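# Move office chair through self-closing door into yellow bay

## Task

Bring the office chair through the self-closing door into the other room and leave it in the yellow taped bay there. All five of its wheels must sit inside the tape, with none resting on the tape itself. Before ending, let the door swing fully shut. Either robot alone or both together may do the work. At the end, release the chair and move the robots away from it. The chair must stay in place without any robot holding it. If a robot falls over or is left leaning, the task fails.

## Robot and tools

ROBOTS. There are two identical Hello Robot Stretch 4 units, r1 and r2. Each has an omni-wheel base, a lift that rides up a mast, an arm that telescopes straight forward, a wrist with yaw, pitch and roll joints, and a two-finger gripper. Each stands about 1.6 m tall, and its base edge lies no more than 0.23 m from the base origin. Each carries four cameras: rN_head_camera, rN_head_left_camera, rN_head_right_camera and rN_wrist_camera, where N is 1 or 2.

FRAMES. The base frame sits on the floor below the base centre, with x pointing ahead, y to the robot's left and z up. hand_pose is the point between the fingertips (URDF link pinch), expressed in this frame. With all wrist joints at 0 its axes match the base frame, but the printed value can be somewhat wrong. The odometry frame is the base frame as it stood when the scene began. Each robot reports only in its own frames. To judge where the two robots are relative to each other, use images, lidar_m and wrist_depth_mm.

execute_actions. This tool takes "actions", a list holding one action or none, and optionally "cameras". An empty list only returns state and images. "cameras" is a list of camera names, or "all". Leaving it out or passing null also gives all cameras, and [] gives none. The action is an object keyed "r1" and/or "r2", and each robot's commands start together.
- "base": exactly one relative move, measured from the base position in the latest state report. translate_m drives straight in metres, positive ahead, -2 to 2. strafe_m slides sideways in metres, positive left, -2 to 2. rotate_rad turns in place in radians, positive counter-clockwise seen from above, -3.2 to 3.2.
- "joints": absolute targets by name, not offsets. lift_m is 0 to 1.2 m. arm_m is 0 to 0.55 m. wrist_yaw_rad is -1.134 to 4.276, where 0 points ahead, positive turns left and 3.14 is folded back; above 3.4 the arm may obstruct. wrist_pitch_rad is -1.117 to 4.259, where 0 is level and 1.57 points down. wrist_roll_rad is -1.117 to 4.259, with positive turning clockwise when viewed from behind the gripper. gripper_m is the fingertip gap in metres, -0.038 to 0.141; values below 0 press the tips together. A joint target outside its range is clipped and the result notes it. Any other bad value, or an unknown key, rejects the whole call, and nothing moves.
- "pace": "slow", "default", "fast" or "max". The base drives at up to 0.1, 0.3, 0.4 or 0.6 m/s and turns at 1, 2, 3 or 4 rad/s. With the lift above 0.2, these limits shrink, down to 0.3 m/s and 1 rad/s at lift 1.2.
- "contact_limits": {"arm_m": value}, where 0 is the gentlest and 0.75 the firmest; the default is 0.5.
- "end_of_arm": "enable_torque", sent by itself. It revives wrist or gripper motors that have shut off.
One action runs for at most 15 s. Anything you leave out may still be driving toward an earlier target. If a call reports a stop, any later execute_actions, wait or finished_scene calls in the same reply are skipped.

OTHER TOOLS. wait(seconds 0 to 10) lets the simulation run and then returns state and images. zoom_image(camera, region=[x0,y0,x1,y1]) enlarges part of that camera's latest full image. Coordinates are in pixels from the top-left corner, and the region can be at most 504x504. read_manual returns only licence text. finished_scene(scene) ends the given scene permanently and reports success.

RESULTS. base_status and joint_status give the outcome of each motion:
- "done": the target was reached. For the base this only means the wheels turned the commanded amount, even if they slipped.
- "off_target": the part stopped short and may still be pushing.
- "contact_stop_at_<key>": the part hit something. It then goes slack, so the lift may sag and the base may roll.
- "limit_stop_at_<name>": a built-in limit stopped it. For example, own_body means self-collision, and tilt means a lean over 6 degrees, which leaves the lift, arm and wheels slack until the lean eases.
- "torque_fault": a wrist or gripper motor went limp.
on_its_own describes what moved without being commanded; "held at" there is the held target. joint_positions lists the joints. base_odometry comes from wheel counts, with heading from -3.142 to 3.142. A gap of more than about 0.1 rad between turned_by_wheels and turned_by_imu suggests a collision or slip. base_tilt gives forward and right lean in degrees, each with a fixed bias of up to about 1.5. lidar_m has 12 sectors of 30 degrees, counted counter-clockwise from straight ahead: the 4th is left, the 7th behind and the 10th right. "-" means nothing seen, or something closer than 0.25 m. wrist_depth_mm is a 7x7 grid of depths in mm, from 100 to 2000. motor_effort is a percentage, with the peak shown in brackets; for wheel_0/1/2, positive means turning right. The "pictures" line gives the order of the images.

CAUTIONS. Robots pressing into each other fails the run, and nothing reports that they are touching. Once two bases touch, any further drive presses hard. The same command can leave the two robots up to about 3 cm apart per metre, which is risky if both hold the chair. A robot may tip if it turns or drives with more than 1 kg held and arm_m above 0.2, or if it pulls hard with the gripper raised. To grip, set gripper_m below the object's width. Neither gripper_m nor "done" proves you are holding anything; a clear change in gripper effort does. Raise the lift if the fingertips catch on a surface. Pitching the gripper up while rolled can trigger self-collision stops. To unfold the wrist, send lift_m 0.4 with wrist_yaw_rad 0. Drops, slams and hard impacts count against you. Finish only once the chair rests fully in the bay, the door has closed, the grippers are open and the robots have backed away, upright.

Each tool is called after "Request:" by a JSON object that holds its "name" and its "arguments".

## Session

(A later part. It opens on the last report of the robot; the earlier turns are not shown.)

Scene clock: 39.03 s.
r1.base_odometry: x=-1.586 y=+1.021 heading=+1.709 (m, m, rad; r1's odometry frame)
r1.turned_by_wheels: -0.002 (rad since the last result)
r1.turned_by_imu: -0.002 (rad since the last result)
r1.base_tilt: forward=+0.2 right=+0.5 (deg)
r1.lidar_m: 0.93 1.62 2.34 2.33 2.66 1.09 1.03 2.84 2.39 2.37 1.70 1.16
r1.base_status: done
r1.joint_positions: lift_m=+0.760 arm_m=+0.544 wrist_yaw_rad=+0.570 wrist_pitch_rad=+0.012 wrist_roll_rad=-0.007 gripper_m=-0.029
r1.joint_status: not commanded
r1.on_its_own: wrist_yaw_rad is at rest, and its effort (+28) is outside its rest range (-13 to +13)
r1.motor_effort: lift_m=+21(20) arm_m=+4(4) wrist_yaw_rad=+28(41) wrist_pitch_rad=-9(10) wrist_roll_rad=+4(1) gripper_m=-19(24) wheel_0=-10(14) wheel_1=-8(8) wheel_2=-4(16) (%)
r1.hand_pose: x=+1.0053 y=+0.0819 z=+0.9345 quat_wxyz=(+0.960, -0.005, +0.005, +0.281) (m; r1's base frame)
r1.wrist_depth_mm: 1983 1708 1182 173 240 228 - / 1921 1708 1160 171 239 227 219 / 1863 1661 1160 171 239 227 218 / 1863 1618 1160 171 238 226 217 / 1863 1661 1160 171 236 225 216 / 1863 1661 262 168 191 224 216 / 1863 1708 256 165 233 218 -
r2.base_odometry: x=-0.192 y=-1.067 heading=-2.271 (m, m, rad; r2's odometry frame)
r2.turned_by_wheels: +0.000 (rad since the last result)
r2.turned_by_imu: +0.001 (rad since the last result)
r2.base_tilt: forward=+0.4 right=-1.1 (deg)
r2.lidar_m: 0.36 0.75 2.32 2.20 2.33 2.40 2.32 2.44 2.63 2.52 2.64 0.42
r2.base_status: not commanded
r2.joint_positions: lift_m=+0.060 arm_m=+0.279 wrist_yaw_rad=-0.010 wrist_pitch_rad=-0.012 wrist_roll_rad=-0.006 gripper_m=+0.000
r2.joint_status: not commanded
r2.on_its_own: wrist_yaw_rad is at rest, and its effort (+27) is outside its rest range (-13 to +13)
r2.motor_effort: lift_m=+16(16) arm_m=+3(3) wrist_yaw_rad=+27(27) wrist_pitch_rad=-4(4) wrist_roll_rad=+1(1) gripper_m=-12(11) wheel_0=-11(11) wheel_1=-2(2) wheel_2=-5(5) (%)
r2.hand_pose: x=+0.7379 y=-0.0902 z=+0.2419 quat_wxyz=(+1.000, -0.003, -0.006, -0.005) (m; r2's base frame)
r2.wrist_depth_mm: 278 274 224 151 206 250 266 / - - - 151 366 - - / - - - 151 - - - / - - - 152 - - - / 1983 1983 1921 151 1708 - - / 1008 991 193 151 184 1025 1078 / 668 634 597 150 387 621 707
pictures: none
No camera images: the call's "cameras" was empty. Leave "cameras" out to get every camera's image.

Request:
{"name": "execute_actions", "arguments": {"actions": [{"r1":{"base":{"strafe_m":-0.062},"joints":{"arm_m":0.425},"pace":"slow"}}], "cameras": []}}

Request:
{"name": "execute_actions", "arguments": {"actions": [{"r1":{"base":{"strafe_m":-0.068},"joints":{"arm_m":0.315},"pace":"slow"}}], "cameras": []}}

Request:
{"name": "execute_actions", "arguments": {"actions": [{"r1":{"base":{"translate_m":-0.025},"pace":"slow"}}], "cameras": []}}

Request:
{"name": "execute_actions", "arguments": {"actions": [{"r1":{"base":{"strafe_m":-0.09},"joints":{"arm_m":0.24},"pace":"slow"}}], "cameras": []}}

Request:
{"name": "execute_actions", "arguments": {"actions": [{"r1":{"base":{"strafe_m":-0.1},"joints":{"arm_m":0.15},"pace":"slow"}}], "cameras": []}}

Scene clock: 42.20 s.
r1.base_odometry: x=-1.525 y=+1.029 heading=+1.709 (m, m, rad; r1's odometry frame)
r1.turned_by_wheels: +0.000 (rad since the last result)
r1.turned_by_imu: +0.000 (rad since the last result)
r1.base_tilt: forward=+0.1 right=+0.4 (deg)
r1.lidar_m: 0.81 1.61 2.41 2.40 2.74 1.06 1.03 2.76 2.31 2.29 1.70 1.10
r1.base_status: done
r1.joint_positions: lift_m=+0.760 arm_m=+0.427 wrist_yaw_rad=+0.576 wrist_pitch_rad=+0.012 wrist_roll_rad=-0.007 gripper_m=-0.029
r1.joint_status: all done
r1.motor_effort: lift_m=+21(20) arm_m=-9(10) wrist_yaw_rad=+7(39) wrist_pitch_rad=-9(8) wrist_roll_rad=-1(1) gripper_m=-21(22) wheel_0=-1(15) wheel_1=-1(9) wheel_2=+2(10) (%)
r1.hand_pose: x=+0.8871 y=+0.0839 z=+0.9346 quat_wxyz=(+0.959, -0.005, +0.005, +0.284) (m; r1's base frame)
r1.wrist_depth_mm: - 1983 256 172 245 239 - / 1983 1983 255 171 243 238 234 / 1983 1983 254 169 242 236 233 / 1983 1983 252 167 241 236 232 / 1983 1983 252 166 240 236 230 / 1921 1983 250 166 237 233 230 / 1921 1983 180 162 236 231 -
r2.base_odometry: x=-0.192 y=-1.067 heading=-2.271 (m, m, rad; r2's odometry frame)
r2.turned_by_wheels: +0.000 (rad since the last result)
r2.turned_by_imu: +0.001 (rad since the last result)
r2.base_tilt: forward=+0.5 right=-1.1 (deg)
r2.lidar_m: 0.35 0.77 2.30 2.19 2.31 2.40 2.30 2.42 2.62 2.53 2.65 0.42
r2.base_status: not commanded
r2.joint_positions: lift_m=+0.060 arm_m=+0.279 wrist_yaw_rad=-0.010 wrist_pitch_rad=-0.012 wrist_roll_rad=-0.006 gripper_m=+0.000
r2.joint_status: not commanded
r2.on_its_own: wrist_yaw_rad is at rest, and its effort (+27) is outside its rest range (-13 to +13)
r2.motor_effort: lift_m=+16(16) arm_m=+3(3) wrist_yaw_rad=+27(27) wrist_pitch_rad=-4(4) wrist_roll_rad=+0(1) gripper_m=-12(12) wheel_0=-11(11) wheel_1=-2(3) wheel_2=-5(5) (%)
r2.hand_pose: x=+0.7379 y=-0.0902 z=+0.2419 quat_wxyz=(+1.000, -0.003, -0.006, -0.005) (m; r2's base frame)
r2.wrist_depth_mm: 277 274 224 151 207 250 266 / - - - 151 364 - - / - - - 151 - - - / - - - 152 - - - / 1863 1863 - 151 1708 - - / 991 1008 193 151 184 1042 1060 / 676 640 597 150 389 609 699
pictures: none
No camera images: the call's "cameras" was empty. Leave "cameras" out to get every camera's image.

Scene clock: 44.57 s.
r1.base_odometry: x=-1.457 y=+1.039 heading=+1.709 (m, m, rad; r1's odometry frame)
r1.turned_by_wheels: +0.000 (rad since the last result)
r1.turned_by_imu: +0.000 (rad since the last result)
r1.base_tilt: forward=+0.3 right=+0.6 (deg)
r1.lidar_m: 0.69 1.58 2.47 2.48 2.82 1.04 1.11 2.68 2.25 2.24 1.67 1.04
r1.base_status: done
r1.joint_positions: lift_m=+0.760 arm_m=+0.317 wrist_yaw_rad=+0.574 wrist_pitch_rad=+0.012 wrist_roll_rad=-0.007 gripper_m=-0.029
r1.joint_status: all done
r1.on_its_own: wrist_yaw_rad is at rest, and its effort (+14) is outside its rest range (-13 to +13)
r1.motor_effort: lift_m=+21(20) arm_m=-10(12) wrist_yaw_rad=+14(33) wrist_pitch_rad=-8(9) wrist_roll_rad=+2(0) gripper_m=-21(21) wheel_0=-3(11) wheel_1=-2(10) wheel_2=+2(9) (%)
r1.hand_pose: x=+0.7774 y=+0.0833 z=+0.9345 quat_wxyz=(+0.959, -0.005, +0.005, +0.283) (m; r1's base frame)
r1.wrist_depth_mm: - - 249 172 254 257 - / - - 248 170 252 255 258 / - - 246 168 251 254 256 / - - 246 167 250 253 254 / - - 243 167 248 252 253 / - - 242 167 247 251 252 / 1983 - 176 147 246 249 -
r2.base_odometry: x=-0.192 y=-1.067 heading=-2.271 (m, m, rad; r2's odometry frame)
r2.turned_by_wheels: +0.000 (rad since the last result)
r2.turned_by_imu: +0.001 (rad since the last result)
r2.base_tilt: forward=+0.4 right=-1.1 (deg)
r2.lidar_m: 0.36 0.78 2.31 2.18 2.36 2.41 2.33 2.43 2.62 2.53 2.65 0.44
r2.base_status: not commanded
r2.joint_positions: lift_m=+0.060 arm_m=+0.279 wrist_yaw_rad=-0.010 wrist_pitch_rad=-0.012 wrist_roll_rad=-0.006 gripper_m=+0.000
r2.joint_status: not commanded
r2.on_its_own: wrist_yaw_rad is at rest, and its effort (+27) is outside its rest range (-13 to +13)
r2.motor_effort: lift_m=+16(16) arm_m=+3(3) wrist_yaw_rad=+27(27) wrist_pitch_rad=-4(4) wrist_roll_rad=+0(1) gripper_m=-12(12) wheel_0=-11(11) wheel_1=-3(2) wheel_2=-5(5) (%)
r2.hand_pose: x=+0.7379 y=-0.0902 z=+0.2419 quat_wxyz=(+1.000, -0.003, -0.006, -0.005) (m; r2's base frame)
r2.wrist_depth_mm: 277 274 224 151 207 250 267 / - - - 152 362 - - / - - - 151 - - - / - - - 151 - - - / 1921 1983 - 151 1464 - - / 991 991 194 151 185 1025 1060 / 683 634 597 150 389 615 707
pictures: none
No camera images: the call's "cameras" was empty. Leave "cameras" out to get every camera's image.

Scene clock: 45.83 s.
r1.base_odometry: x=-1.454 y=+1.014 heading=+1.707 (m, m, rad; r1's odometry frame)
r1.turned_by_wheels: -0.002 (rad since the last result)
r1.turned_by_imu: -0.003 (rad since the last result)
r1.base_tilt: forward=+0.2 right=+0.5 (deg)
r1.lidar_m: 0.70 1.61 2.48 2.47 2.79 1.04 1.12 2.68 2.25 2.24 1.71 1.06
r1.base_status: done
r1.joint_positions: lift_m=+0.760 arm_m=+0.317 wrist_yaw_rad=+0.563 wrist_pitch_rad=+0.013 wrist_roll_rad=-0.007 gripper_m=-0.029
r1.joint_status: not commanded
r1.on_its_own: wrist_yaw_rad is at rest, and its effort (+45) is outside its rest range (-13 to +13)
r1.motor_effort: lift_m=+20(20) arm_m=-10(10) wrist_yaw_rad=+45(49) wrist_pitch_rad=-9(10) wrist_roll_rad=+1(2) gripper_m=-20(24) wheel_0=-15(17) wheel_1=-9(9) wheel_2=-2(6) (%)
r1.hand_pose: x=+0.7783 y=+0.0800 z=+0.9345 quat_wxyz=(+0.961, -0.005, +0.005, +0.278) (m; r1's base frame)
r1.wrist_depth_mm: - - 245 169 255 263 - / - - 244 168 254 262 266 / - - 242 167 253 258 264 / - - 242 167 251 257 263 / - - 240 167 250 256 262 / - - 237 166 192 255 259 / 1983 - 175 161 247 251 -
r2.base_odometry: x=-0.192 y=-1.067 heading=-2.271 (m, m, rad; r2's odometry frame)
r2.turned_by_wheels: +0.000 (rad since the last result)
r2.turned_by_imu: +0.000 (rad since the last result)
r2.base_tilt: forward=+0.4 right=-1.1 (deg)
r2.lidar_m: 0.37 0.77 2.32 2.17 2.33 2.40 2.31 2.42 2.64 2.52 2.66 0.43
r2.base_status: not commanded
r2.joint_positions: lift_m=+0.060 arm_m=+0.279 wrist_yaw_rad=-0.010 wrist_pitch_rad=-0.012 wrist_roll_rad=-0.006 gripper_m=+0.000
r2.joint_status: not commanded
r2.on_its_own: wrist_yaw_rad is at rest, and its effort (+27) is outside its rest range (-13 to +13)
r2.motor_effort: lift_m=+15(16) arm_m=+3(3) wrist_yaw_rad=+27(27) wrist_pitch_rad=-4(4) wrist_roll_rad=+1(1) gripper_m=-11(9) wheel_0=-11(12) wheel_1=-3(2) wheel_2=-5(5) (%)
r2.hand_pose: x=+0.7379 y=-0.0902 z=+0.2419 quat_wxyz=(+1.000, -0.003, -0.006, -0.005) (m; r2's base frame)
r2.wrist_depth_mm: 278 273 224 151 206 249 266 / - - - 152 359 - - / - - - 151 - - - / - - - 151 - - - / 1863 1921 - 151 1430 - - / 1008 991 193 151 184 1025 1060 / 668 640 603 150 389 615 707
pictures: none
No camera images: the call's "cameras" was empty. Leave "cameras" out to get every camera's image.

Scene clock: 47.90 s.
r1.base_odometry: x=-1.365 y=+1.027 heading=+1.707 (m, m, rad; r1's odometry frame)
r1.turned_by_wheels: +0.000 (rad since the last result)
r1.turned_by_imu: -0.001 (rad since the last result)
r1.base_tilt: forward=+0.3 right=+0.6 (deg)
r1.lidar_m: 0.62 1.58 2.57 2.55 2.91 1.07 1.29 2.59 2.15 2.14 1.70 1.03
r1.base_status: done
r1.joint_positions: lift_m=+0.760 arm_m=+0.242 wrist_yaw_rad=+0.578 wrist_pitch_rad=+0.013 wrist_roll_rad=-0.007 gripper_m=-0.029
r1.joint_status: all done
r1.motor_effort: lift_m=+21(20) arm_m=-10(13) wrist_yaw_rad=+2(47) wrist_pitch_rad=-10(9) wrist_roll_rad=+0(0) gripper_m=-21(23) wheel_0=+0(10) wheel_1=-2(11) wheel_2=+3(3) (%)
r1.hand_pose: x=+0.7019 y=+0.0845 z=+0.9344 quat_wxyz=(+0.958, -0.005, +0.005, +0.285) (m; r1's base frame)
r1.wrist_depth_mm: - - 242 171 266 281 291 / - - 241 170 264 277 289 / - - 240 170 262 276 286 / - - 239 168 260 273 285 / - - 237 167 258 272 282 / - - 233 165 256 270 281 / - - 229 163 253 268 279
r2.base_odometry: x=-0.192 y=-1.067 heading=-2.271 (m, m, rad; r2's odometry frame)
r2.turned_by_wheels: +0.000 (rad since the last result)
r2.turned_by_imu: +0.001 (rad since the last result)
r2.base_tilt: forward=+0.5 right=-1.1 (deg)
r2.lidar_m: 0.37 0.77 2.31 2.19 2.32 2.40 2.32 2.41 2.63 2.53 2.66 0.43
r2.base_status: not commanded
r2.joint_positions: lift_m=+0.060 arm_m=+0.279 wrist_yaw_rad=-0.010 wrist_pitch_rad=-0.012 wrist_roll_rad=-0.006 gripper_m=+0.000
r2.joint_status: not commanded
r2.on_its_own: wrist_yaw_rad is at rest, and its effort (+27) is outside its rest range (-13 to +13)
r2.motor_effort: lift_m=+16(17) arm_m=+3(3) wrist_yaw_rad=+27(28) wrist_pitch_rad=-5(4) wrist_roll_rad=+0(1) gripper_m=-12(12) wheel_0=-12(12) wheel_1=-2(2) wheel_2=-5(5) (%)
r2.hand_pose: x=+0.7379 y=-0.0902 z=+0.2419 quat_wxyz=(+1.000, -0.003, -0.006, -0.005) (m; r2's base frame)
r2.wrist_depth_mm: 277 272 224 151 207 250 265 / - - - 152 357 - - / - - - 151 - - - / - - - 151 - - - / 1921 1921 - 151 1397 - - / 1008 1008 193 151 183 1042 1060 / 683 640 603 150 389 615 707
pictures: none
No camera images: the call's "cameras" was empty. Leave "cameras" out to get every camera's image.

Scene clock: 50.07 s.
r1.base_odometry: x=-1.266 y=+1.040 heading=+1.707 (m, m, rad; r1's odometry frame)
r1.turned_by_wheels: +0.000 (rad since the last result)
r1.turned_by_imu: +0.000 (rad since the last result)
r1.base_tilt: forward=+0.3 right=+0.4 (deg)
r1.lidar_m: 0.53 0.54 2.61 2.65 3.00 1.10 1.37 2.45 2.05 2.04 1.65 1.09
r1.base_status: done
r1.joint_positions: lift_m=+0.760 arm_m=+0.152 wrist_yaw_rad=+0.578 wrist_pitch_rad=+0.013 wrist_roll_rad=-0.007 gripper_m=-0.029
r1.joint_status: all done
r1.motor_effort: lift_m=+20(20) arm_m=-10(12) wrist_yaw_rad=+7(4) wrist_pitch_rad=-10(11) wrist_roll_rad=+1(0) gripper_m=-21(22) wheel_0=-2(5) wheel_1=-3(7) wheel_2=+4(6) (%)
r1.hand_pose: x=+0.6121 y=+0.0843 z=+0.9344 quat_wxyz=(+0.959, -0.005, +0.005, +0.285) (m; r1's base frame)
r1.wrist_depth_mm: - - 237 172 281 310 340 / - - 236 171 279 307 336 / - - 235 169 276 306 330 / - - 233 167 274 303 329 / - - 232 166 272 298 325 / - - 225 166 267 297 322 / - - 220 162 265 297 322
r2.base_odometry: x=-0.192 y=-1.067 heading=-2.271 (m, m, rad; r2's odometry frame)
r2.turned_by_wheels: +0.000 (rad since the last result)
r2.turned_by_imu: +0.001 (rad since the last result)
r2.base_tilt: forward=+0.5 right=-1.2 (deg)
r2.lidar_m: 0.36 0.78 2.30 2.19 2.33 2.41 2.32 2.42 2.63 2.53 2.66 0.42
r2.base_status: not commanded
r2.joint_positions: lift_m=+0.060 arm_m=+0.279 wrist_yaw_rad=-0.010 wrist_pitch_rad=-0.012 wrist_roll_rad=-0.006 gripper_m=+0.000
r2.joint_status: not commanded
r2.on_its_own: wrist_yaw_rad is at rest, and its effort (+28) is outside its rest range (-13 to +13)
r2.motor_effort: lift_m=+16(17) arm_m=+3(3) wrist_yaw_rad=+28(28) wrist_pitch_rad=-4(4) wrist_roll_rad=+0(1) gripper_m=-11(9) wheel_0=-11(12) wheel_1=-2(3) wheel_2=-5(5) (%)
r2.hand_pose: x=+0.7379 y=-0.0902 z=+0.2419 quat_wxyz=(+1.000, -0.003, -0.006, -0.005) (m; r2's base frame)
r2.wrist_depth_mm: 277 274 224 152 207 251 267 / - - - 152 362 - - / - - - 151 - - - / - - - 151 1464 - - / 1921 1921 - 151 1366 - - / 1008 1008 193 151 185 1042 1042 / 676 627 609 150 387 609 699
pictures: none
No camera images: the call's "cameras" was empty. Leave "cameras" out to get every camera's image.

Request:
{"name": "execute_actions", "arguments": {"actions": [{"r1":{"base":{"strafe_m":-0.11},"joints":{"arm_m":0.08},"pace":"slow"}}], "cameras": []}}

Request:
{"name": "execute_actions", "arguments": {"actions": [{"r1":{"base":{"strafe_m":-0.105},"joints":{"arm_m":0.03},"pace":"slow"}}], "cameras": []}}

Request:
{"name": "execute_actions", "arguments": {"actions": [{"r1":{"base":{"strafe_m":-0.1},"joints":{"arm_m":0.003},"pace":"slow"},"r2":{"base":{"translate_m":0.3}}}], "cameras": []}}

Request:
{"name": "execute_actions", "arguments": {"actions": [{"r1":{"base":{"translate_m":-0.02},"pace":"slow"}}], "cameras": []}}

Request:
{"name": "execute_actions", "arguments": {"actions": [{"r1":{"base":{"strafe_m":-0.11},"pace":"slow"},"r2":{"base":{"translate_m":0.3}}}], "cameras": ["r2_head_camera","r1_head_camera"]}}

Scene clock: 52.83 s.
r1.base_odometry: x=-1.157 y=+1.055 heading=+1.707 (m, m, rad; r1's odometry frame)
r1.turned_by_wheels: +0.000 (rad since the last result)
r1.turned_by_imu: +0.000 (rad since the last result)
r1.base_tilt: forward=+0.1 right=+0.5 (deg)
r1.lidar_m: 0.46 0.46 2.57 2.77 3.13 1.16 - 2.30 1.95 1.95 1.62 1.24
r1.base_status: done
r1.joint_positions: lift_m=+0.760 arm_m=+0.082 wrist_yaw_rad=+0.579 wrist_pitch_rad=+0.013 wrist_roll_rad=-0.007 gripper_m=-0.029
r1.joint_status: all done
r1.motor_effort: lift_m=+20(20) arm_m=-10(14) wrist_yaw_rad=+1(24) wrist_pitch_rad=-12(13) wrist_roll_rad=+0(0) gripper_m=-20(23) wheel_0=+0(4) wheel_1=-1(13) wheel_2=+5(7) (%)
r1.hand_pose: x=+0.5419 y=+0.0848 z=+0.9343 quat_wxyz=(+0.958, -0.005, +0.005, +0.286) (m; r1's base frame)
r1.wrist_depth_mm: - - 235 171 300 353 410 / - 220 234 171 297 349 402 / - 218 232 170 293 343 399 / - 217 230 168 291 338 394 / - 216 229 167 289 336 384 / - - 219 165 282 334 382 / - - 213 163 273 330 379
r2.base_odometry: x=-0.192 y=-1.067 heading=-2.271 (m, m, rad; r2's odometry frame)
r2.turned_by_wheels: +0.000 (rad since the last result)
r2.turned_by_imu: +0.001 (rad since the last result)
r2.base_tilt: forward=+0.4 right=-1.1 (deg)
r2.lidar_m: 0.35 0.78 2.29 2.20 2.33 2.42 2.32 2.43 2.64 2.54 2.65 0.41
r2.base_status: not commanded
r2.joint_positions: lift_m=+0.060 arm_m=+0.279 wrist_yaw_rad=-0.010 wrist_pitch_rad=-0.012 wrist_roll_rad=-0.006 gripper_m=+0.000
r2.joint_status: not commanded
r2.on_its_own: wrist_yaw_rad is at rest, and its effort (+28) is outside its rest range (-13 to +13)
r2.motor_effort: lift_m=+16(17) arm_m=+3(3) wrist_yaw_rad=+28(27) wrist_pitch_rad=-4(4) wrist_roll_rad=+0(1) gripper_m=-11(12) wheel_0=-11(12) wheel_1=-2(3) wheel_2=-6(5) (%)
r2.hand_pose: x=+0.7379 y=-0.0902 z=+0.2419 quat_wxyz=(+1.000, -0.003, -0.006, -0.005) (m; r2's base frame)
r2.wrist_depth_mm: 278 273 224 152 207 250 267 / - - - 151 362 - - / - - - 151 - - - / - - - 151 - - - / 1921 1921 - 151 1397 1756 - / 991 991 193 152 185 1042 1078 / 676 640 597 150 392 609 699
pictures: none
No camera images: the call's "cameras" was empty. Leave "cameras" out to get every camera's image.

Scene clock: 55.03 s.
r1.base_odometry: x=-1.053 y=+1.070 heading=+1.707 (m, m, rad; r1's odometry frame)
r1.turned_by_wheels: +0.000 (rad since the last result)
r1.turned_by_imu: +0.000 (rad since the last result)
r1.base_tilt: forward=+0.2 right=+0.6 (deg)
r1.lidar_m: 0.43 0.41 2.54 2.86 1.48 1.23 4.02 2.20 1.84 1.85 1.61 1.32
r1.base_status: done
r1.joint_positions: lift_m=+0.760 arm_m=+0.032 wrist_yaw_rad=+0.581 wrist_pitch_rad=+0.013 wrist_roll_rad=-0.007 gripper_m=-0.029
r1.joint_status: all done
r1.motor_effort: lift_m=+20(20) arm_m=-10(16) wrist_yaw_rad=-6(30) wrist_pitch_rad=-13(13) wrist_roll_rad=+2(1) gripper_m=-19(23) wheel_0=+2(8) wheel_1=-2(12) wheel_2=+6(8) (%)
r1.hand_pose: x=+0.4918 y=+0.0852 z=+0.9343 quat_wxyz=(+0.958, -0.005, +0.005, +0.286) (m; r1's base frame)
r1.wrist_depth_mm: - 211 232 171 324 407 508 / - 210 232 171 320 399 508 / - 209 230 170 315 389 496 / - 208 229 169 310 384 488 / - 206 227 167 307 382 480 / - 205 213 166 298 377 466 / - 200 213 163 289 375 462
r2.base_odometry: x=-0.192 y=-1.067 heading=-2.271 (m, m, rad; r2's odometry frame)
r2.turned_by_wheels: +0.000 (rad since the last result)
r2.turned_by_imu: +0.001 (rad since the last result)
r2.base_tilt: forward=+0.4 right=-1.1 (deg)
r2.lidar_m: 0.36 0.80 2.32 2.19 2.33 2.39 2.32 2.42 2.62 2.54 2.63 0.42
r2.base_status: not commanded
r2.joint_positions: lift_m=+0.060 arm_m=+0.279 wrist_yaw_rad=-0.010 wrist_pitch_rad=-0.012 wrist_roll_rad=-0.006 gripper_m=+0.000
r2.joint_status: not commanded
r2.on_its_own: wrist_yaw_rad is at rest, and its effort (+27) is outside its rest range (-13 to +13)
r2.motor_effort: lift_m=+16(17) arm_m=+3(3) wrist_yaw_rad=+27(27) wrist_pitch_rad=-5(4) wrist_roll_rad=+0(0) gripper_m=-11(10) wheel_0=-11(12) wheel_1=-2(3) wheel_2=-5(5) (%)
r2.hand_pose: x=+0.7379 y=-0.0902 z=+0.2419 quat_wxyz=(+1.000, -0.003, -0.006, -0.005) (m; r2's base frame)
r2.wrist_depth_mm: 278 274 224 151 206 249 266 / - - - 151 362 1576 - / - - - 151 - - - / - - - 151 - - - / 1983 1983 - 151 1430 1499 - / 991 1008 193 151 184 1060 1042 / 683 647 603 150 389 615 707
pictures: none
No camera images: the call's "cameras" was empty. Leave "cameras" out to get every camera's image.

Scene clock: 57.50 s.
r1.base_odometry: x=-0.954 y=+1.083 heading=+1.708 (m, m, rad; r1's odometry frame)
r1.turned_by_wheels: +0.001 (rad since the last result)
r1.turned_by_imu: +0.001 (rad since the last result)
r1.base_tilt: forward=+0.2 right=+0.6 (deg)
r1.lidar_m: 0.40 0.38 2.50 2.96 1.07 1.04 3.78 2.07 1.74 1.75 1.56 1.31
r1.base_status: done
r1.joint_positions: lift_m=+0.760 arm_m=+0.004 wrist_yaw_rad=+0.589 wrist_pitch_rad=+0.013 wrist_roll_rad=-0.007 gripper_m=-0.029
r1.joint_status: all done
r1.on_its_own: wrist_yaw_rad is at rest, and its effort (-31) is outside its rest range (-13 to +13)
r1.motor_effort: lift_m=+20(20) arm_m=-7(16) wrist_yaw_rad=-31(29) wrist_pitch_rad=-9(12) wrist_roll_rad=+0(1) gripper_m=-21(24) wheel_0=+6(6) wheel_1=+0(12) wheel_2=+4(8) (%)
r1.hand_pose: x=+0.4635 y=+0.0876 z=+0.9345 quat_wxyz=(+0.957, -0.005, +0.005, +0.290) (m; r1's base frame)
r1.wrist_depth_mm: - 205 229 175 351 469 676 / - 200 229 172 345 462 654 / - 199 227 170 340 452 627 / - 198 226 168 336 442 609 / - 196 224 167 332 436 597 / - 198 211 165 329 433 591 / - 187 213 162 297 430 574
r2.base_odometry: x=-0.385 y=-1.297 heading=-2.271 (m, m, rad; r2's odometry frame)
r2.turned_by_wheels: +0.001 (rad since the last result)
r2.turned_by_imu: +0.002 (rad since the last result)
r2.base_tilt: forward=+0.4 right=-1.1 (deg)
r2.lidar_m: 0.33 0.82 2.29 2.18 2.29 2.72 2.63 2.75 2.62 2.54 2.65 0.41
r2.base_status: done
r2.joint_positions: lift_m=+0.060 arm_m=+0.279 wrist_yaw_rad=+0.002 wrist_pitch_rad=-0.012 wrist_roll_rad=-0.006 gripper_m=+0.000
r2.joint_status: not commanded
r2.motor_effort: lift_m=+16(16) arm_m=+3(3) wrist_yaw_rad=-7(41) wrist_pitch_rad=-6(6) wrist_roll_rad=+0(0) gripper_m=-10(10) wheel_0=+5(10) wheel_1=+1(7) wheel_2=+3(19) (%)
r2.hand_pose: x=+0.7390 y=-0.0869 z=+0.2417 quat_wxyz=(+1.000, -0.003, -0.006, +0.001) (m; r2's base frame)
r2.wrist_depth_mm: 279 277 200 114 224 268 281 / - - 345 114 404 - - / - - - 114 - - - / - - - 114 - - - / 1863 1921 1430 114 1708 1160 1205 / 991 991 177 114 931 1025 1042 / 676 163 151 114 387 647 699
pictures: none
No camera images: the call's "cameras" was empty. Leave "cameras" out to get every camera's image.

Scene clock: 58.97 s.
r1.base_odometry: x=-0.951 y=+1.064 heading=+1.707 (m, m, rad; r1's odometry frame)
r1.turned_by_wheels: -0.001 (rad since the last result)
r1.turned_by_imu: -0.011 (rad since the last result)
r1.base_tilt: forward=+0.2 right=+0.6 (deg)
r1.lidar_m: 0.38 0.38 2.50 2.97 1.06 1.05 3.87 2.09 1.75 1.74 1.59 1.33
r1.base_status: done
r1.joint_positions: lift_m=+0.760 arm_m=+0.004 wrist_yaw_rad=+0.569 wrist_pitch_rad=+0.013 wrist_roll_rad=-0.007 gripper_m=-0.029
r1.joint_status: not commanded
r1.on_its_own: wrist_yaw_rad is at rest, and its effort (+29) is outside its rest range (-13 to +13)
r1.motor_effort: lift_m=+20(20) arm_m=-7(7) wrist_yaw_rad=+29(37) wrist_pitch_rad=-13(11) wrist_roll_rad=+3(2) gripper_m=-26(25) wheel_0=-9(9) wheel_1=-7(8) wheel_2=+9(10) (%)
r1.hand_pose: x=+0.4652 y=+0.0817 z=+0.9343 quat_wxyz=(+0.960, -0.005, +0.005, +0.281) (m; r1's base frame)
r1.wrist_depth_mm: - 198 226 173 359 517 842 / - 194 224 172 351 504 809 / - 192 224 170 347 488 759 / - 191 221 168 342 477 732 / - 190 220 167 338 469 715 / - 192 211 167 300 469 715 / - 186 175 163 319 439 715
r2.base_odometry: x=-0.385 y=-1.297 heading=-2.271 (m, m, rad; r2's odometry frame)
r2.turned_by_wheels: +0.000 (rad since the last result)
r2.turned_by_imu: +0.000 (rad since the last result)
r2.base_tilt: forward=+0.4 right=-1.1 (deg)
r2.lidar_m: 0.34 0.81 2.29 2.19 2.29 2.74 2.63 2.73 2.62 2.53 2.66 0.41
r2.base_status: not commanded
r2.joint_positions: lift_m=+0.060 arm_m=+0.279 wrist_yaw_rad=+0.002 wrist_pitch_rad=-0.012 wrist_roll_rad=-0.006 gripper_m=+0.000
r2.joint_status: not commanded
r2.motor_effort: lift_m=+16(16) arm_m=+3(3) wrist_yaw_rad=-6(6) wrist_pitch_rad=-6(6) wrist_roll_rad=+0(1) gripper_m=-10(11) wheel_0=+6(6) wheel_1=+1(1) wheel_2=+2(2) (%)
r2.hand_pose: x=+0.7390 y=-0.0869 z=+0.2417 quat_wxyz=(+1.000, -0.003, -0.006, +0.001) (m; r2's base frame)
r2.wrist_depth_mm: 281 277 201 114 224 268 279 / - - 343 114 399 - - / - - - 114 - - - / - - - 114 - - - / 1921 1983 1430 114 1708 1182 1160 / 991 976 177 114 931 1025 1060 / 676 163 151 113 387 647 707
pictures: none
No camera images: the call's "cameras" was empty. Leave "cameras" out to get every camera's image.

Scene clock: 61.43 s.
r1.base_odometry: x=-0.843 y=+1.079 heading=+1.709 (m, m, rad; r1's odometry frame)
r1.turned_by_wheels: +0.001 (rad since the last result)
r1.turned_by_imu: +0.001 (rad since the last result)
r1.base_tilt: forward=+0.2 right=+0.6 (deg)
r1.lidar_m: 0.37 0.36 2.47 3.07 0.88 1.07 3.62 1.96 1.62 1.63 1.55 1.31
r1.base_status: done
r1.joint_positions: lift_m=+0.760 arm_m=+0.004 wrist_yaw_rad=+0.594 wrist_pitch_rad=+0.011 wrist_roll_rad=-0.007 gripper_m=-0.030
r1.joint_status: not commanded
r1.on_its_own: wrist_yaw_rad is at rest, and its effort (-43) is outside its rest range (-13 to +13)
r1.motor_effort: lift_m=+21(20) arm_m=-4(7) wrist_yaw_rad=-43(43) wrist_pitch_rad=-7(12) wrist_roll_rad=+0(0) gripper_m=-17(27) wheel_0=+10(9) wheel_1=+3(10) wheel_2=+1(9) (%)
r1.hand_pose: x=+0.4627 y=+0.0890 z=+0.9348 quat_wxyz=(+0.956, -0.005, +0.004, +0.293) (m; r1's base frame)
r1.wrist_depth_mm: - 197 225 298 399 609 878 / - 197 225 296 392 591 866 / - 196 224 293 382 569 866 / - 195 222 289 379 559 866 / - 193 220 176 373 544 854 / - 191 180 171 368 539 842 / - 176 179 160 322 539 854
r2.base_odometry: x=-0.578 y=-1.526 heading=-2.270 (m, m, rad; r2's odometry frame)
r2.turned_by_wheels: +0.000 (rad since the last result)
r2.turned_by_imu: +0.002 (rad since the last result)
r2.base_tilt: forward=+0.3 right=-1.1 (deg)
r2.lidar_m: 0.35 3.04 2.29 2.21 2.28 3.03 2.95 3.05 2.63 2.54 2.65 0.42
r2.base_status: done
r2.joint_positions: lift_m=+0.060 arm_m=+0.279 wrist_yaw_rad=-0.003 wrist_pitch_rad=-0.012 wrist_roll_rad=-0.006 gripper_m=+0.000
r2.joint_status: not commanded
r2.motor_effort: lift_m=+16(16) arm_m=+3(3) wrist_yaw_rad=+7(11) wrist_pitch_rad=-6(6) wrist_roll_rad=+0(1) gripper_m=-9(12) wheel_0=+3(10) wheel_1=+2(7) wheel_2=+0(11) (%)
r2.hand_pose: x=+0.7385 y=-0.0883 z=+0.2417 quat_wxyz=(+1.000, -0.003, -0.006, -0.001) (m; r2's base frame)
r2.wrist_depth_mm: 282 274 212 114 208 270 271 / - - - 114 364 1430 - / - - - 114 1708 - - / - - - 114 1756 - - / 1921 1921 1618 114 1537 1464 960 / 991 991 181 114 182 1042 931 / 668 591 173 113 180 609 691
pictures: r1_head_camera, r2_head_camera
Images, in order (width x height): r1_head_camera 420x560, r2_head_camera 420x560.

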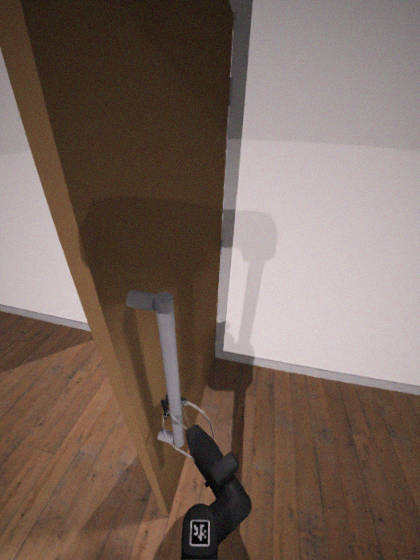

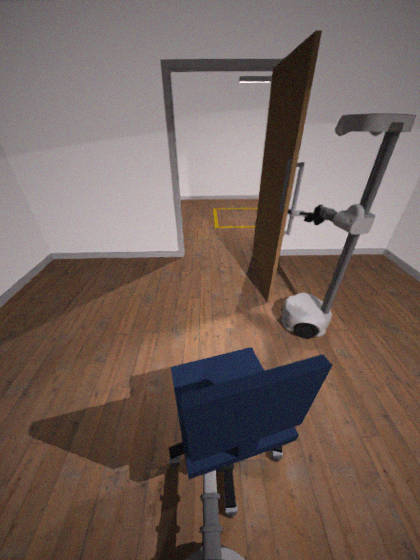

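Opening spans about −0.35 to +0.57; aligned.

Request:
{"name": "execute_actions", "arguments": {"actions": [{"r2":{"base":{"translate_m":1.5}}}], "cameras": ["r2_head_camera"]}}

Scene clock: 68.10 s.
r1.base_odometry: x=-0.843 y=+1.079 heading=+1.709 (m, m, rad; r1's odometry frame)
r1.turned_by_wheels: +0.000 (rad since the last result)
r1.turned_by_imu: -0.002 (rad since the last result)
r1.base_tilt: forward=+0.1 right=+0.5 (deg)
r1.lidar_m: 0.37 0.36 0.68 0.69 3.48 4.49 3.62 1.94 1.64 1.64 1.58 1.31
r1.base_status: not commanded
r1.joint_positions: lift_m=+0.760 arm_m=+0.004 wrist_yaw_rad=+0.594 wrist_pitch_rad=+0.011 wrist_roll_rad=-0.007 gripper_m=-0.030
r1.joint_status: not commanded
r1.on_its_own: wrist_yaw_rad is at rest, and its effort (-43) is outside its rest range (-13 to +13)
r1.motor_effort: lift_m=+20(20) arm_m=-4(5) wrist_yaw_rad=-43(40) wrist_pitch_rad=-6(6) wrist_roll_rad=+2(0) gripper_m=-17(18) wheel_0=+11(11) wheel_1=+3(3) wheel_2=+1(2) (%)
r1.hand_pose: x=+0.4627 y=+0.0890 z=+0.9348 quat_wxyz=(+0.956, -0.005, +0.004, +0.293) (m; r1's base frame)
r1.wrist_depth_mm: - 198 226 298 397 609 878 / - 197 225 296 389 591 866 / - 196 224 293 384 569 866 / - 195 222 289 377 559 866 / 477 193 220 176 373 544 854 / 473 191 179 171 368 544 854 / 332 176 179 160 324 535 842
r2.base_odometry: x=-1.544 y=-2.674 heading=-2.271 (m, m, rad; r2's odometry frame)
r2.turned_by_wheels: +0.000 (rad since the last result)
r2.turned_by_imu: -0.002 (rad since the last result)
r2.base_tilt: forward=+0.4 right=-1.1 (deg)
r2.lidar_m: 0.40 0.45 2.05 2.18 2.30 3.15 - 3.59 2.66 0.70 0.75 0.42
r2.base_status: done
r2.joint_positions: lift_m=+0.060 arm_m=+0.279 wrist_yaw_rad=-0.006 wrist_pitch_rad=-0.012 wrist_roll_rad=-0.006 gripper_m=+0.000
r2.joint_status: not commanded
r2.on_its_own: wrist_yaw_rad is at rest, and its effort (+17) is outside its rest range (-13 to +13)
r2.motor_effort: lift_m=+16(16) arm_m=+3(3) wrist_yaw_rad=+17(22) wrist_pitch_rad=-6(6) wrist_roll_rad=+0(0) gripper_m=-10(10) wheel_0=+1(7) wheel_1=+0(5) wheel_2=-3(16) (%)
r2.hand_pose: x=+0.7383 y=-0.0891 z=+0.2418 quat_wxyz=(+1.000, -0.003, -0.006, -0.003) (m; r2's base frame)
r2.wrist_depth_mm: 279 276 212 114 197 224 270 / 866 866 373 114 368 - 809 / 878 917 - 114 - - 809 / 878 917 - 114 - - 820 / 878 931 1618 114 1661 - 831 / 854 904 181 115 182 1042 820 / 661 603 183 114 180 615 699
pictures: r2_head_camera
Images, in order (width x height): r2_head_camera 420x560.

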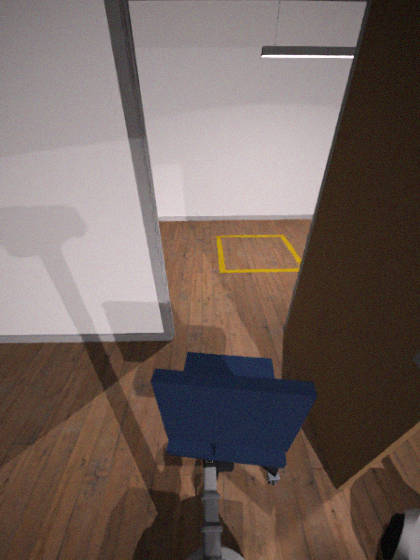

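Request:
{"name": "execute_actions", "arguments": {"actions": [{"r2":{"base":{"rotate_rad":-0.05},"pace":"slow"}}], "cameras": []}}

Request:
{"name": "execute_actions", "arguments": {"actions": [{"r2":{"base":{"rotate_rad":-0.04},"pace":"slow"}}], "cameras": []}}

Request:
{"name": "execute_actions", "arguments": {"actions": [{"r2":{"base":{"translate_m":1.6}}}], "cameras": ["r2_head_camera"]}}

Request:
{"name": "execute_actions", "arguments": {"actions": [{"r2":{"base":{"translate_m":0.7}},"r1":{"base":{"strafe_m":0.12},"joints":{"arm_m":0.022},"pace":"slow"}}], "cameras": []}}

Request:
{"name": "execute_actions", "arguments": {"actions": [{"r2":{"base":{"strafe_m":-0.13},"pace":"slow"},"r1":{"base":{"strafe_m":0.095},"joints":{"arm_m":0.05},"pace":"slow"}}], "cameras": []}}

Request:
{"name": "execute_actions", "arguments": {"actions": [{"r2":{"base":{"strafe_m":-0.13},"pace":"slow"},"r1":{"base":{"strafe_m":0.105},"joints":{"arm_m":0.1},"pace":"slow"}}], "cameras": ["r2_head_camera"]}}

Scene clock: 69.77 s.
r1.base_odometry: x=-0.843 y=+1.079 heading=+1.709 (m, m, rad; r1's odometry frame)
r1.turned_by_wheels: +0.000 (rad since the last result)
r1.turned_by_imu: +0.000 (rad since the last result)
r1.base_tilt: forward=+0.2 right=+0.6 (deg)
r1.lidar_m: 0.38 0.37 0.65 0.70 3.48 4.47 3.61 1.98 1.64 1.63 1.56 1.32
r1.base_status: not commanded
r1.joint_positions: lift_m=+0.760 arm_m=+0.004 wrist_yaw_rad=+0.594 wrist_pitch_rad=+0.011 wrist_roll_rad=-0.007 gripper_m=-0.030
r1.joint_status: not commanded
r1.on_its_own: wrist_yaw_rad is at rest, and its effort (-44) is outside its rest range (-13 to +13)
r1.motor_effort: lift_m=+20(20) arm_m=-4(4) wrist_yaw_rad=-44(40) wrist_pitch_rad=-6(7) wrist_roll_rad=-2(1) gripper_m=-17(17) wheel_0=+10(11) wheel_1=+3(3) wheel_2=+1(1) (%)
r1.hand_pose: x=+0.4627 y=+0.0890 z=+0.9348 quat_wxyz=(+0.956, -0.005, +0.004, +0.293) (m; r1's base frame)
r1.wrist_depth_mm: - 198 226 300 399 609 878 / - 197 225 296 392 591 866 / - 196 224 293 382 569 866 / - 195 221 290 377 559 866 / 462 194 220 176 373 544 854 / 459 191 179 171 368 539 842 / 324 176 178 160 322 539 842
r2.base_odometry: x=-1.544 y=-2.674 heading=-2.320 (m, m, rad; r2's odometry frame)
r2.turned_by_wheels: -0.049 (rad since the last result)
r2.turned_by_imu: -0.049 (rad since the last result)
r2.base_tilt: forward=+0.4 right=-1.2 (deg)
r2.lidar_m: 0.40 0.45 1.95 2.17 2.28 2.98 - 3.77 2.70 0.70 0.75 0.43
r2.base_status: done
r2.joint_positions: lift_m=+0.060 arm_m=+0.279 wrist_yaw_rad=+0.005 wrist_pitch_rad=-0.012 wrist_roll_rad=-0.006 gripper_m=+0.000
r2.joint_status: not commanded
r2.on_its_own: wrist_yaw_rad is at rest, and its effort (-14) is outside its rest range (-13 to +13)
r2.motor_effort: lift_m=+16(16) arm_m=+3(3) wrist_yaw_rad=-14(41) wrist_pitch_rad=-6(5) wrist_roll_rad=+1(1) gripper_m=-9(10) wheel_0=+5(14) wheel_1=+3(7) wheel_2=+2(12) (%)
r2.hand_pose: x=+0.7392 y=-0.0859 z=+0.2418 quat_wxyz=(+1.000, -0.003, -0.006, +0.003) (m; r2's base frame)
r2.wrist_depth_mm: 281 260 200 116 222 252 268 / 854 904 340 116 - 1042 707 / 854 - - 116 - - 750 / 854 - - 116 - - 768 / 854 1618 132 116 - 1708 750 / 854 931 131 116 946 1025 750 / 683 158 129 115 597 654 699
pictures: none
No camera images: the call's "cameras" was empty. Leave "cameras" out to get every camera's image.

Scene clock: 70.67 s.
r1.base_odometry: x=-0.843 y=+1.079 heading=+1.709 (m, m, rad; r1's odometry frame)
r1.turned_by_wheels: +0.000 (rad since the last result)
r1.turned_by_imu: +0.000 (rad since the last result)
r1.base_tilt: forward=+0.2 right=+0.5 (deg)
r1.lidar_m: 0.35 0.36 0.62 0.70 3.47 4.48 3.61 1.98 1.64 1.63 1.58 1.31
r1.base_status: not commanded
r1.joint_positions: lift_m=+0.760 arm_m=+0.004 wrist_yaw_rad=+0.594 wrist_pitch_rad=+0.011 wrist_roll_rad=-0.007 gripper_m=-0.030
r1.joint_status: not commanded
r1.on_its_own: wrist_yaw_rad is at rest, and its effort (-44) is outside its rest range (-13 to +13)
r1.motor_effort: lift_m=+21(20) arm_m=-4(4) wrist_yaw_rad=-44(42) wrist_pitch_rad=-6(5) wrist_roll_rad=+2(2) gripper_m=-18(18) wheel_0=+11(10) wheel_1=+3(3) wheel_2=+1(1) (%)
r1.hand_pose: x=+0.4627 y=+0.0890 z=+0.9348 quat_wxyz=(+0.956, -0.005, +0.004, +0.293) (m; r1's base frame)
r1.wrist_depth_mm: - 197 226 300 399 615 878 / - 197 225 296 389 591 866 / - 196 224 291 384 569 866 / - 195 222 289 377 554 866 / 442 194 220 176 370 544 854 / 439 191 179 171 368 539 842 / 314 176 178 160 322 539 842
r2.base_odometry: x=-1.544 y=-2.674 heading=-2.358 (m, m, rad; r2's odometry frame)
r2.turned_by_wheels: -0.039 (rad since the last result)
r2.turned_by_imu: -0.039 (rad since the last result)
r2.base_tilt: forward=+0.4 right=-1.2 (deg)
r2.lidar_m: 0.41 0.43 1.88 2.19 2.24 2.91 - 3.97 2.74 0.68 0.73 0.42
r2.base_status: done
r2.joint_positions: lift_m=+0.060 arm_m=+0.280 wrist_yaw_rad=+0.007 wrist_pitch_rad=-0.012 wrist_roll_rad=-0.006 gripper_m=+0.000
r2.joint_status: not commanded
r2.on_its_own: wrist_yaw_rad is at rest, and its effort (-22) is outside its rest range (-13 to +13)
r2.motor_effort: lift_m=+17(16) arm_m=+2(4) wrist_yaw_rad=-22(56) wrist_pitch_rad=-8(7) wrist_roll_rad=+0(0) gripper_m=-13(13) wheel_0=+7(20) wheel_1=+2(8) wheel_2=+8(13) (%)
r2.hand_pose: x=+0.7395 y=-0.0853 z=+0.2417 quat_wxyz=(+1.000, -0.003, -0.006, +0.004) (m; r2's base frame)
r2.wrist_depth_mm: 281 258 199 119 222 253 268 / 842 - 343 119 - 891 647 / 854 - - 119 - 1042 707 / 854 - - 119 - 1060 715 / 842 1921 1397 119 - 1060 707 / 831 991 176 119 917 917 699 / 683 164 140 118 609 661 647
pictures: none
No camera images: the call's "cameras" was empty. Leave "cameras" out to get every camera's image.

Scene clock: 77.50 s.
r1.base_odometry: x=-0.843 y=+1.079 heading=+1.709 (m, m, rad; r1's odometry frame)
r1.turned_by_wheels: +0.000 (rad since the last result)
r1.turned_by_imu: -0.002 (rad since the last result)
r1.base_tilt: forward=+0.2 right=+0.5 (deg)
r1.lidar_m: 0.37 0.36 2.44 3.07 3.48 4.48 3.60 1.97 1.64 1.63 1.56 1.31
r1.base_status: not commanded
r1.joint_positions: lift_m=+0.760 arm_m=+0.004 wrist_yaw_rad=+0.594 wrist_pitch_rad=+0.011 wrist_roll_rad=-0.007 gripper_m=-0.030
r1.joint_status: not commanded
r1.on_its_own: wrist_yaw_rad is at rest, and its effort (-44) is outside its rest range (-13 to +13)
r1.motor_effort: lift_m=+20(20) arm_m=-4(4) wrist_yaw_rad=-44(40) wrist_pitch_rad=-5(6) wrist_roll_rad=+2(0) gripper_m=-17(18) wheel_0=+11(11) wheel_1=+3(3) wheel_2=+1(1) (%)
r1.hand_pose: x=+0.4627 y=+0.0890 z=+0.9348 quat_wxyz=(+0.956, -0.005, +0.004, +0.293) (m; r1's base frame)
r1.wrist_depth_mm: - 198 226 298 399 615 866 / - 197 225 296 389 597 854 / - 196 224 291 384 569 854 / - 195 222 289 377 559 866 / - 194 220 176 373 544 854 / - 191 179 171 368 539 854 / - 176 178 160 322 535 842
r2.base_odometry: x=-2.678 y=-3.802 heading=-2.359 (m, m, rad; r2's odometry frame)
r2.turned_by_wheels: +0.000 (rad since the last result)
r2.turned_by_imu: -0.009 (rad since the last result)
r2.base_tilt: forward=+0.5 right=-1.1 (deg)
r2.lidar_m: 0.38 0.41 2.47 0.44 0.43 3.06 - 0.84 0.57 0.57 2.50 0.41
r2.base_status: done
r2.joint_positions: lift_m=+0.060 arm_m=+0.280 wrist_yaw_rad=-0.003 wrist_pitch_rad=-0.012 wrist_roll_rad=-0.006 gripper_m=+0.000
r2.joint_status: not commanded
r2.motor_effort: lift_m=+16(16) arm_m=+2(2) wrist_yaw_rad=+8(44) wrist_pitch_rad=-6(7) wrist_roll_rad=+0(0) gripper_m=-10(12) wheel_0=-3(13) wheel_1=+0(8) wheel_2=-2(23) (%)
r2.hand_pose: x=+0.7386 y=-0.0883 z=+0.2418 quat_wxyz=(+1.000, -0.003, -0.006, -0.002) (m; r2's base frame)
r2.wrist_depth_mm: 281 277 200 114 223 270 270 / - - 343 114 - 402 - / - - - 114 - - - / - - - 114 - - - / 1921 1983 1464 114 - - - / 991 991 176 114 931 1025 1042 / 668 164 131 113 603 654 699
pictures: r2_head_camera
Images, in order (width x height): r2_head_camera 420x560.

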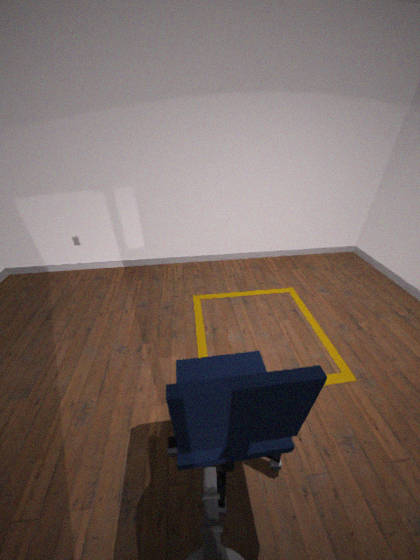

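Scene clock: 81.30 s.
r1.base_odometry: x=-0.961 y=+1.062 heading=+1.709 (m, m, rad; r1's odometry frame)
r1.turned_by_wheels: +0.001 (rad since the last result)
r1.turned_by_imu: +0.000 (rad since the last result)
r1.base_tilt: forward=+0.1 right=+0.5 (deg)
r1.lidar_m: 0.40 0.40 2.51 2.95 3.36 4.45 3.88 2.09 1.76 1.77 1.59 1.34
r1.base_status: done
r1.joint_positions: lift_m=+0.760 arm_m=+0.021 wrist_yaw_rad=+0.585 wrist_pitch_rad=+0.012 wrist_roll_rad=-0.007 gripper_m=-0.029
r1.joint_status: all done
r1.on_its_own: wrist_yaw_rad is at rest, and its effort (-15) is outside its rest range (-13 to +13)
r1.motor_effort: lift_m=+20(21) arm_m=+3(10) wrist_yaw_rad=-15(41) wrist_pitch_rad=-8(9) wrist_roll_rad=+1(1) gripper_m=-21(22) wheel_0=+2(12) wheel_1=+1(15) wheel_2=+4(8) (%)
r1.hand_pose: x=+0.4811 y=+0.0864 z=+0.9346 quat_wxyz=(+0.958, -0.005, +0.005, +0.288) (m; r1's base frame)
r1.wrist_depth_mm: - 203 228 172 353 477 691 / - 203 228 170 345 466 668 / - 201 225 168 340 455 640 / - 200 224 167 336 445 621 / - 200 228 167 332 439 609 / - 197 211 167 319 436 603 / - 186 207 162 306 433 580
r2.base_odometry: x=-3.175 y=-4.295 heading=-2.359 (m, m, rad; r2's odometry frame)
r2.turned_by_wheels: +0.000 (rad since the last result)
r2.turned_by_imu: -0.001 (rad since the last result)
r2.base_tilt: forward=+0.5 right=-1.2 (deg)
r2.lidar_m: 0.37 0.44 2.54 2.37 1.18 0.90 - 0.91 1.02 2.26 2.44 0.41
r2.base_status: done
r2.joint_positions: lift_m=+0.060 arm_m=+0.280 wrist_yaw_rad=-0.002 wrist_pitch_rad=-0.012 wrist_roll_rad=-0.006 gripper_m=+0.000
r2.joint_status: not commanded
r2.motor_effort: lift_m=+16(16) arm_m=+3(3) wrist_yaw_rad=+6(16) wrist_pitch_rad=-5(5) wrist_roll_rad=+1(0) gripper_m=-10(10) wheel_0=-1(5) wheel_1=+0(6) wheel_2=-3(14) (%)
r2.hand_pose: x=+0.7387 y=-0.0881 z=+0.2418 quat_wxyz=(+1.000, -0.003, -0.006, -0.001) (m; r2's base frame)
r2.wrist_depth_mm: 278 276 200 114 222 268 268 / 1430 1464 343 114 397 399 1708 / 1430 1464 1499 114 1618 1618 1756 / 1464 1464 1499 114 1661 1618 1661 / 1430 1464 1430 114 1618 1618 1661 / 1008 991 132 114 946 1060 1042 / 676 164 129 113 597 654 699
pictures: none
No camera images: the call's "cameras" was empty. Leave "cameras" out to get every camera's image.

Scene clock: 83.73 s.
r1.base_odometry: x=-1.055 y=+1.049 heading=+1.709 (m, m, rad; r1's odometry frame)
r1.turned_by_wheels: +0.000 (rad since the last result)
r1.turned_by_imu: +0.000 (rad since the last result)
r1.base_tilt: forward=+0.2 right=+0.6 (deg)
r1.lidar_m: 0.42 0.44 2.57 2.86 3.27 4.44 4.10 2.23 1.85 1.84 1.63 1.34
r1.base_status: done
r1.joint_positions: lift_m=+0.760 arm_m=+0.049 wrist_yaw_rad=+0.578 wrist_pitch_rad=+0.012 wrist_roll_rad=-0.007 gripper_m=-0.029
r1.joint_status: all done
r1.motor_effort: lift_m=+20(20) arm_m=+3(12) wrist_yaw_rad=+5(42) wrist_pitch_rad=-8(7) wrist_roll_rad=+0(0) gripper_m=-22(23) wheel_0=-4(4) wheel_1=-2(9) wheel_2=+3(4) (%)
r1.hand_pose: x=+0.5097 y=+0.0843 z=+0.9346 quat_wxyz=(+0.959, -0.005, +0.005, +0.285) (m; r1's base frame)
r1.wrist_depth_mm: - 211 233 172 325 410 521 / - 210 231 171 322 402 517 / - 208 229 171 317 394 504 / - 207 229 169 312 389 492 / - 206 227 167 310 384 484 / - 204 215 166 298 382 469 / - 202 213 163 289 379 469
r2.base_odometry: x=-3.266 y=-4.204 heading=-2.357 (m, m, rad; r2's odometry frame)
r2.turned_by_wheels: +0.002 (rad since the last result)
r2.turned_by_imu: +0.005 (rad since the last result)
r2.base_tilt: forward=+0.4 right=-1.2 (deg)
r2.lidar_m: 0.35 2.12 2.67 2.49 1.17 0.97 1.36 0.84 1.00 2.24 2.31 0.43
r2.base_status: done
r2.joint_positions: lift_m=+0.060 arm_m=+0.280 wrist_yaw_rad=+0.013 wrist_pitch_rad=-0.012 wrist_roll_rad=-0.006 gripper_m=+0.000
r2.joint_status: not commanded
r2.on_its_own: wrist_yaw_rad is at rest, and its effort (-39) is outside its rest range (-13 to +13)
r2.motor_effort: lift_m=+16(16) arm_m=+2(2) wrist_yaw_rad=-39(46) wrist_pitch_rad=-7(7) wrist_roll_rad=+1(0) gripper_m=-13(13) wheel_0=+10(19) wheel_1=+2(4) wheel_2=+9(11) (%)
r2.hand_pose: x=+0.7400 y=-0.0836 z=+0.2417 quat_wxyz=(+1.000, -0.003, -0.006, +0.007) (m; r2's base frame)
r2.wrist_depth_mm: 279 276 131 116 222 270 270 / 1464 1537 131 117 402 1661 1756 / 1430 1464 131 117 1708 1618 1661 / 1430 1499 129 117 1576 1661 1661 / 1499 1464 129 116 1618 1661 1618 / 991 960 128 117 946 1042 1078 / 676 160 127 116 182 691 691
pictures: none
No camera images: the call's "cameras" was empty. Leave "cameras" out to get every camera's image.

Scene clock: 86.17 s.
r1.base_odometry: x=-1.159 y=+1.035 heading=+1.709 (m, m, rad; r1's odometry frame)
r1.turned_by_wheels: +0.000 (rad since the last result)
r1.turned_by_imu: +0.000 (rad since the last result)
r1.base_tilt: forward=+0.3 right=+0.5 (deg)
r1.lidar_m: 0.49 0.48 2.62 2.75 3.10 4.41 - 2.33 1.96 1.95 1.66 1.24
r1.base_status: done
r1.joint_positions: lift_m=+0.760 arm_m=+0.099 wrist_yaw_rad=+0.576 wrist_pitch_rad=+0.012 wrist_roll_rad=-0.007 gripper_m=-0.029
r1.joint_status: all done
r1.motor_effort: lift_m=+20(21) arm_m=+4(10) wrist_yaw_rad=+9(32) wrist_pitch_rad=-7(7) wrist_roll_rad=+0(0) gripper_m=-22(23) wheel_0=-5(8) wheel_1=-1(10) wheel_2=+3(3) (%)
r1.hand_pose: x=+0.5598 y=+0.0839 z=+0.9347 quat_wxyz=(+0.959, -0.005, +0.005, +0.284) (m; r1's base frame)
r1.wrist_depth_mm: - - 235 172 301 353 413 / - 220 234 171 298 349 402 / - 218 232 170 296 343 402 / - 217 230 168 293 342 397 / - 216 229 167 289 336 392 / - - 219 166 282 334 382 / - - 213 163 274 332 382
r2.base_odometry: x=-3.358 y=-4.112 heading=-2.356 (m, m, rad; r2's odometry frame)
r2.turned_by_wheels: +0.002 (rad since the last result)
r2.turned_by_imu: +0.005 (rad since the last result)
r2.base_tilt: forward=+0.5 right=-1.2 (deg)
r2.lidar_m: 0.35 0.75 2.77 2.64 1.14 1.07 0.98 0.77 0.97 2.13 2.16 0.44
r2.base_status: done
r2.joint_positions: lift_m=+0.060 arm_m=+0.280 wrist_yaw_rad=+0.013 wrist_pitch_rad=-0.011 wrist_roll_rad=-0.006 gripper_m=+0.000
r2.joint_status: not commanded
r2.on_its_own: wrist_yaw_rad is at rest, and its effort (-38) is outside its rest range (-13 to +13)
r2.motor_effort: lift_m=+16(16) arm_m=+2(3) wrist_yaw_rad=-38(49) wrist_pitch_rad=-7(7) wrist_roll_rad=+0(0) gripper_m=-12(13) wheel_0=+9(18) wheel_1=+3(3) wheel_2=+10(14) (%)
r2.hand_pose: x=+0.7401 y=-0.0837 z=+0.2416 quat_wxyz=(+1.000, -0.003, -0.006, +0.006) (m; r2's base frame)
r2.wrist_depth_mm: 279 276 135 119 223 268 277 / 1464 1499 134 120 402 1618 1708 / 1499 1499 133 120 1618 1618 1708 / 1464 1499 133 120 1576 1661 1661 / 1464 1464 132 120 1576 1618 1618 / 991 1008 131 120 917 1060 1042 / 668 160 131 119 413 699 699
pictures: r2_head_camera
Images, in order (width x height): r2_head_camera 420x560.

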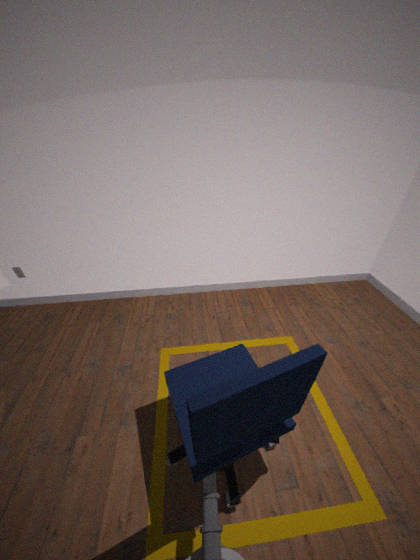

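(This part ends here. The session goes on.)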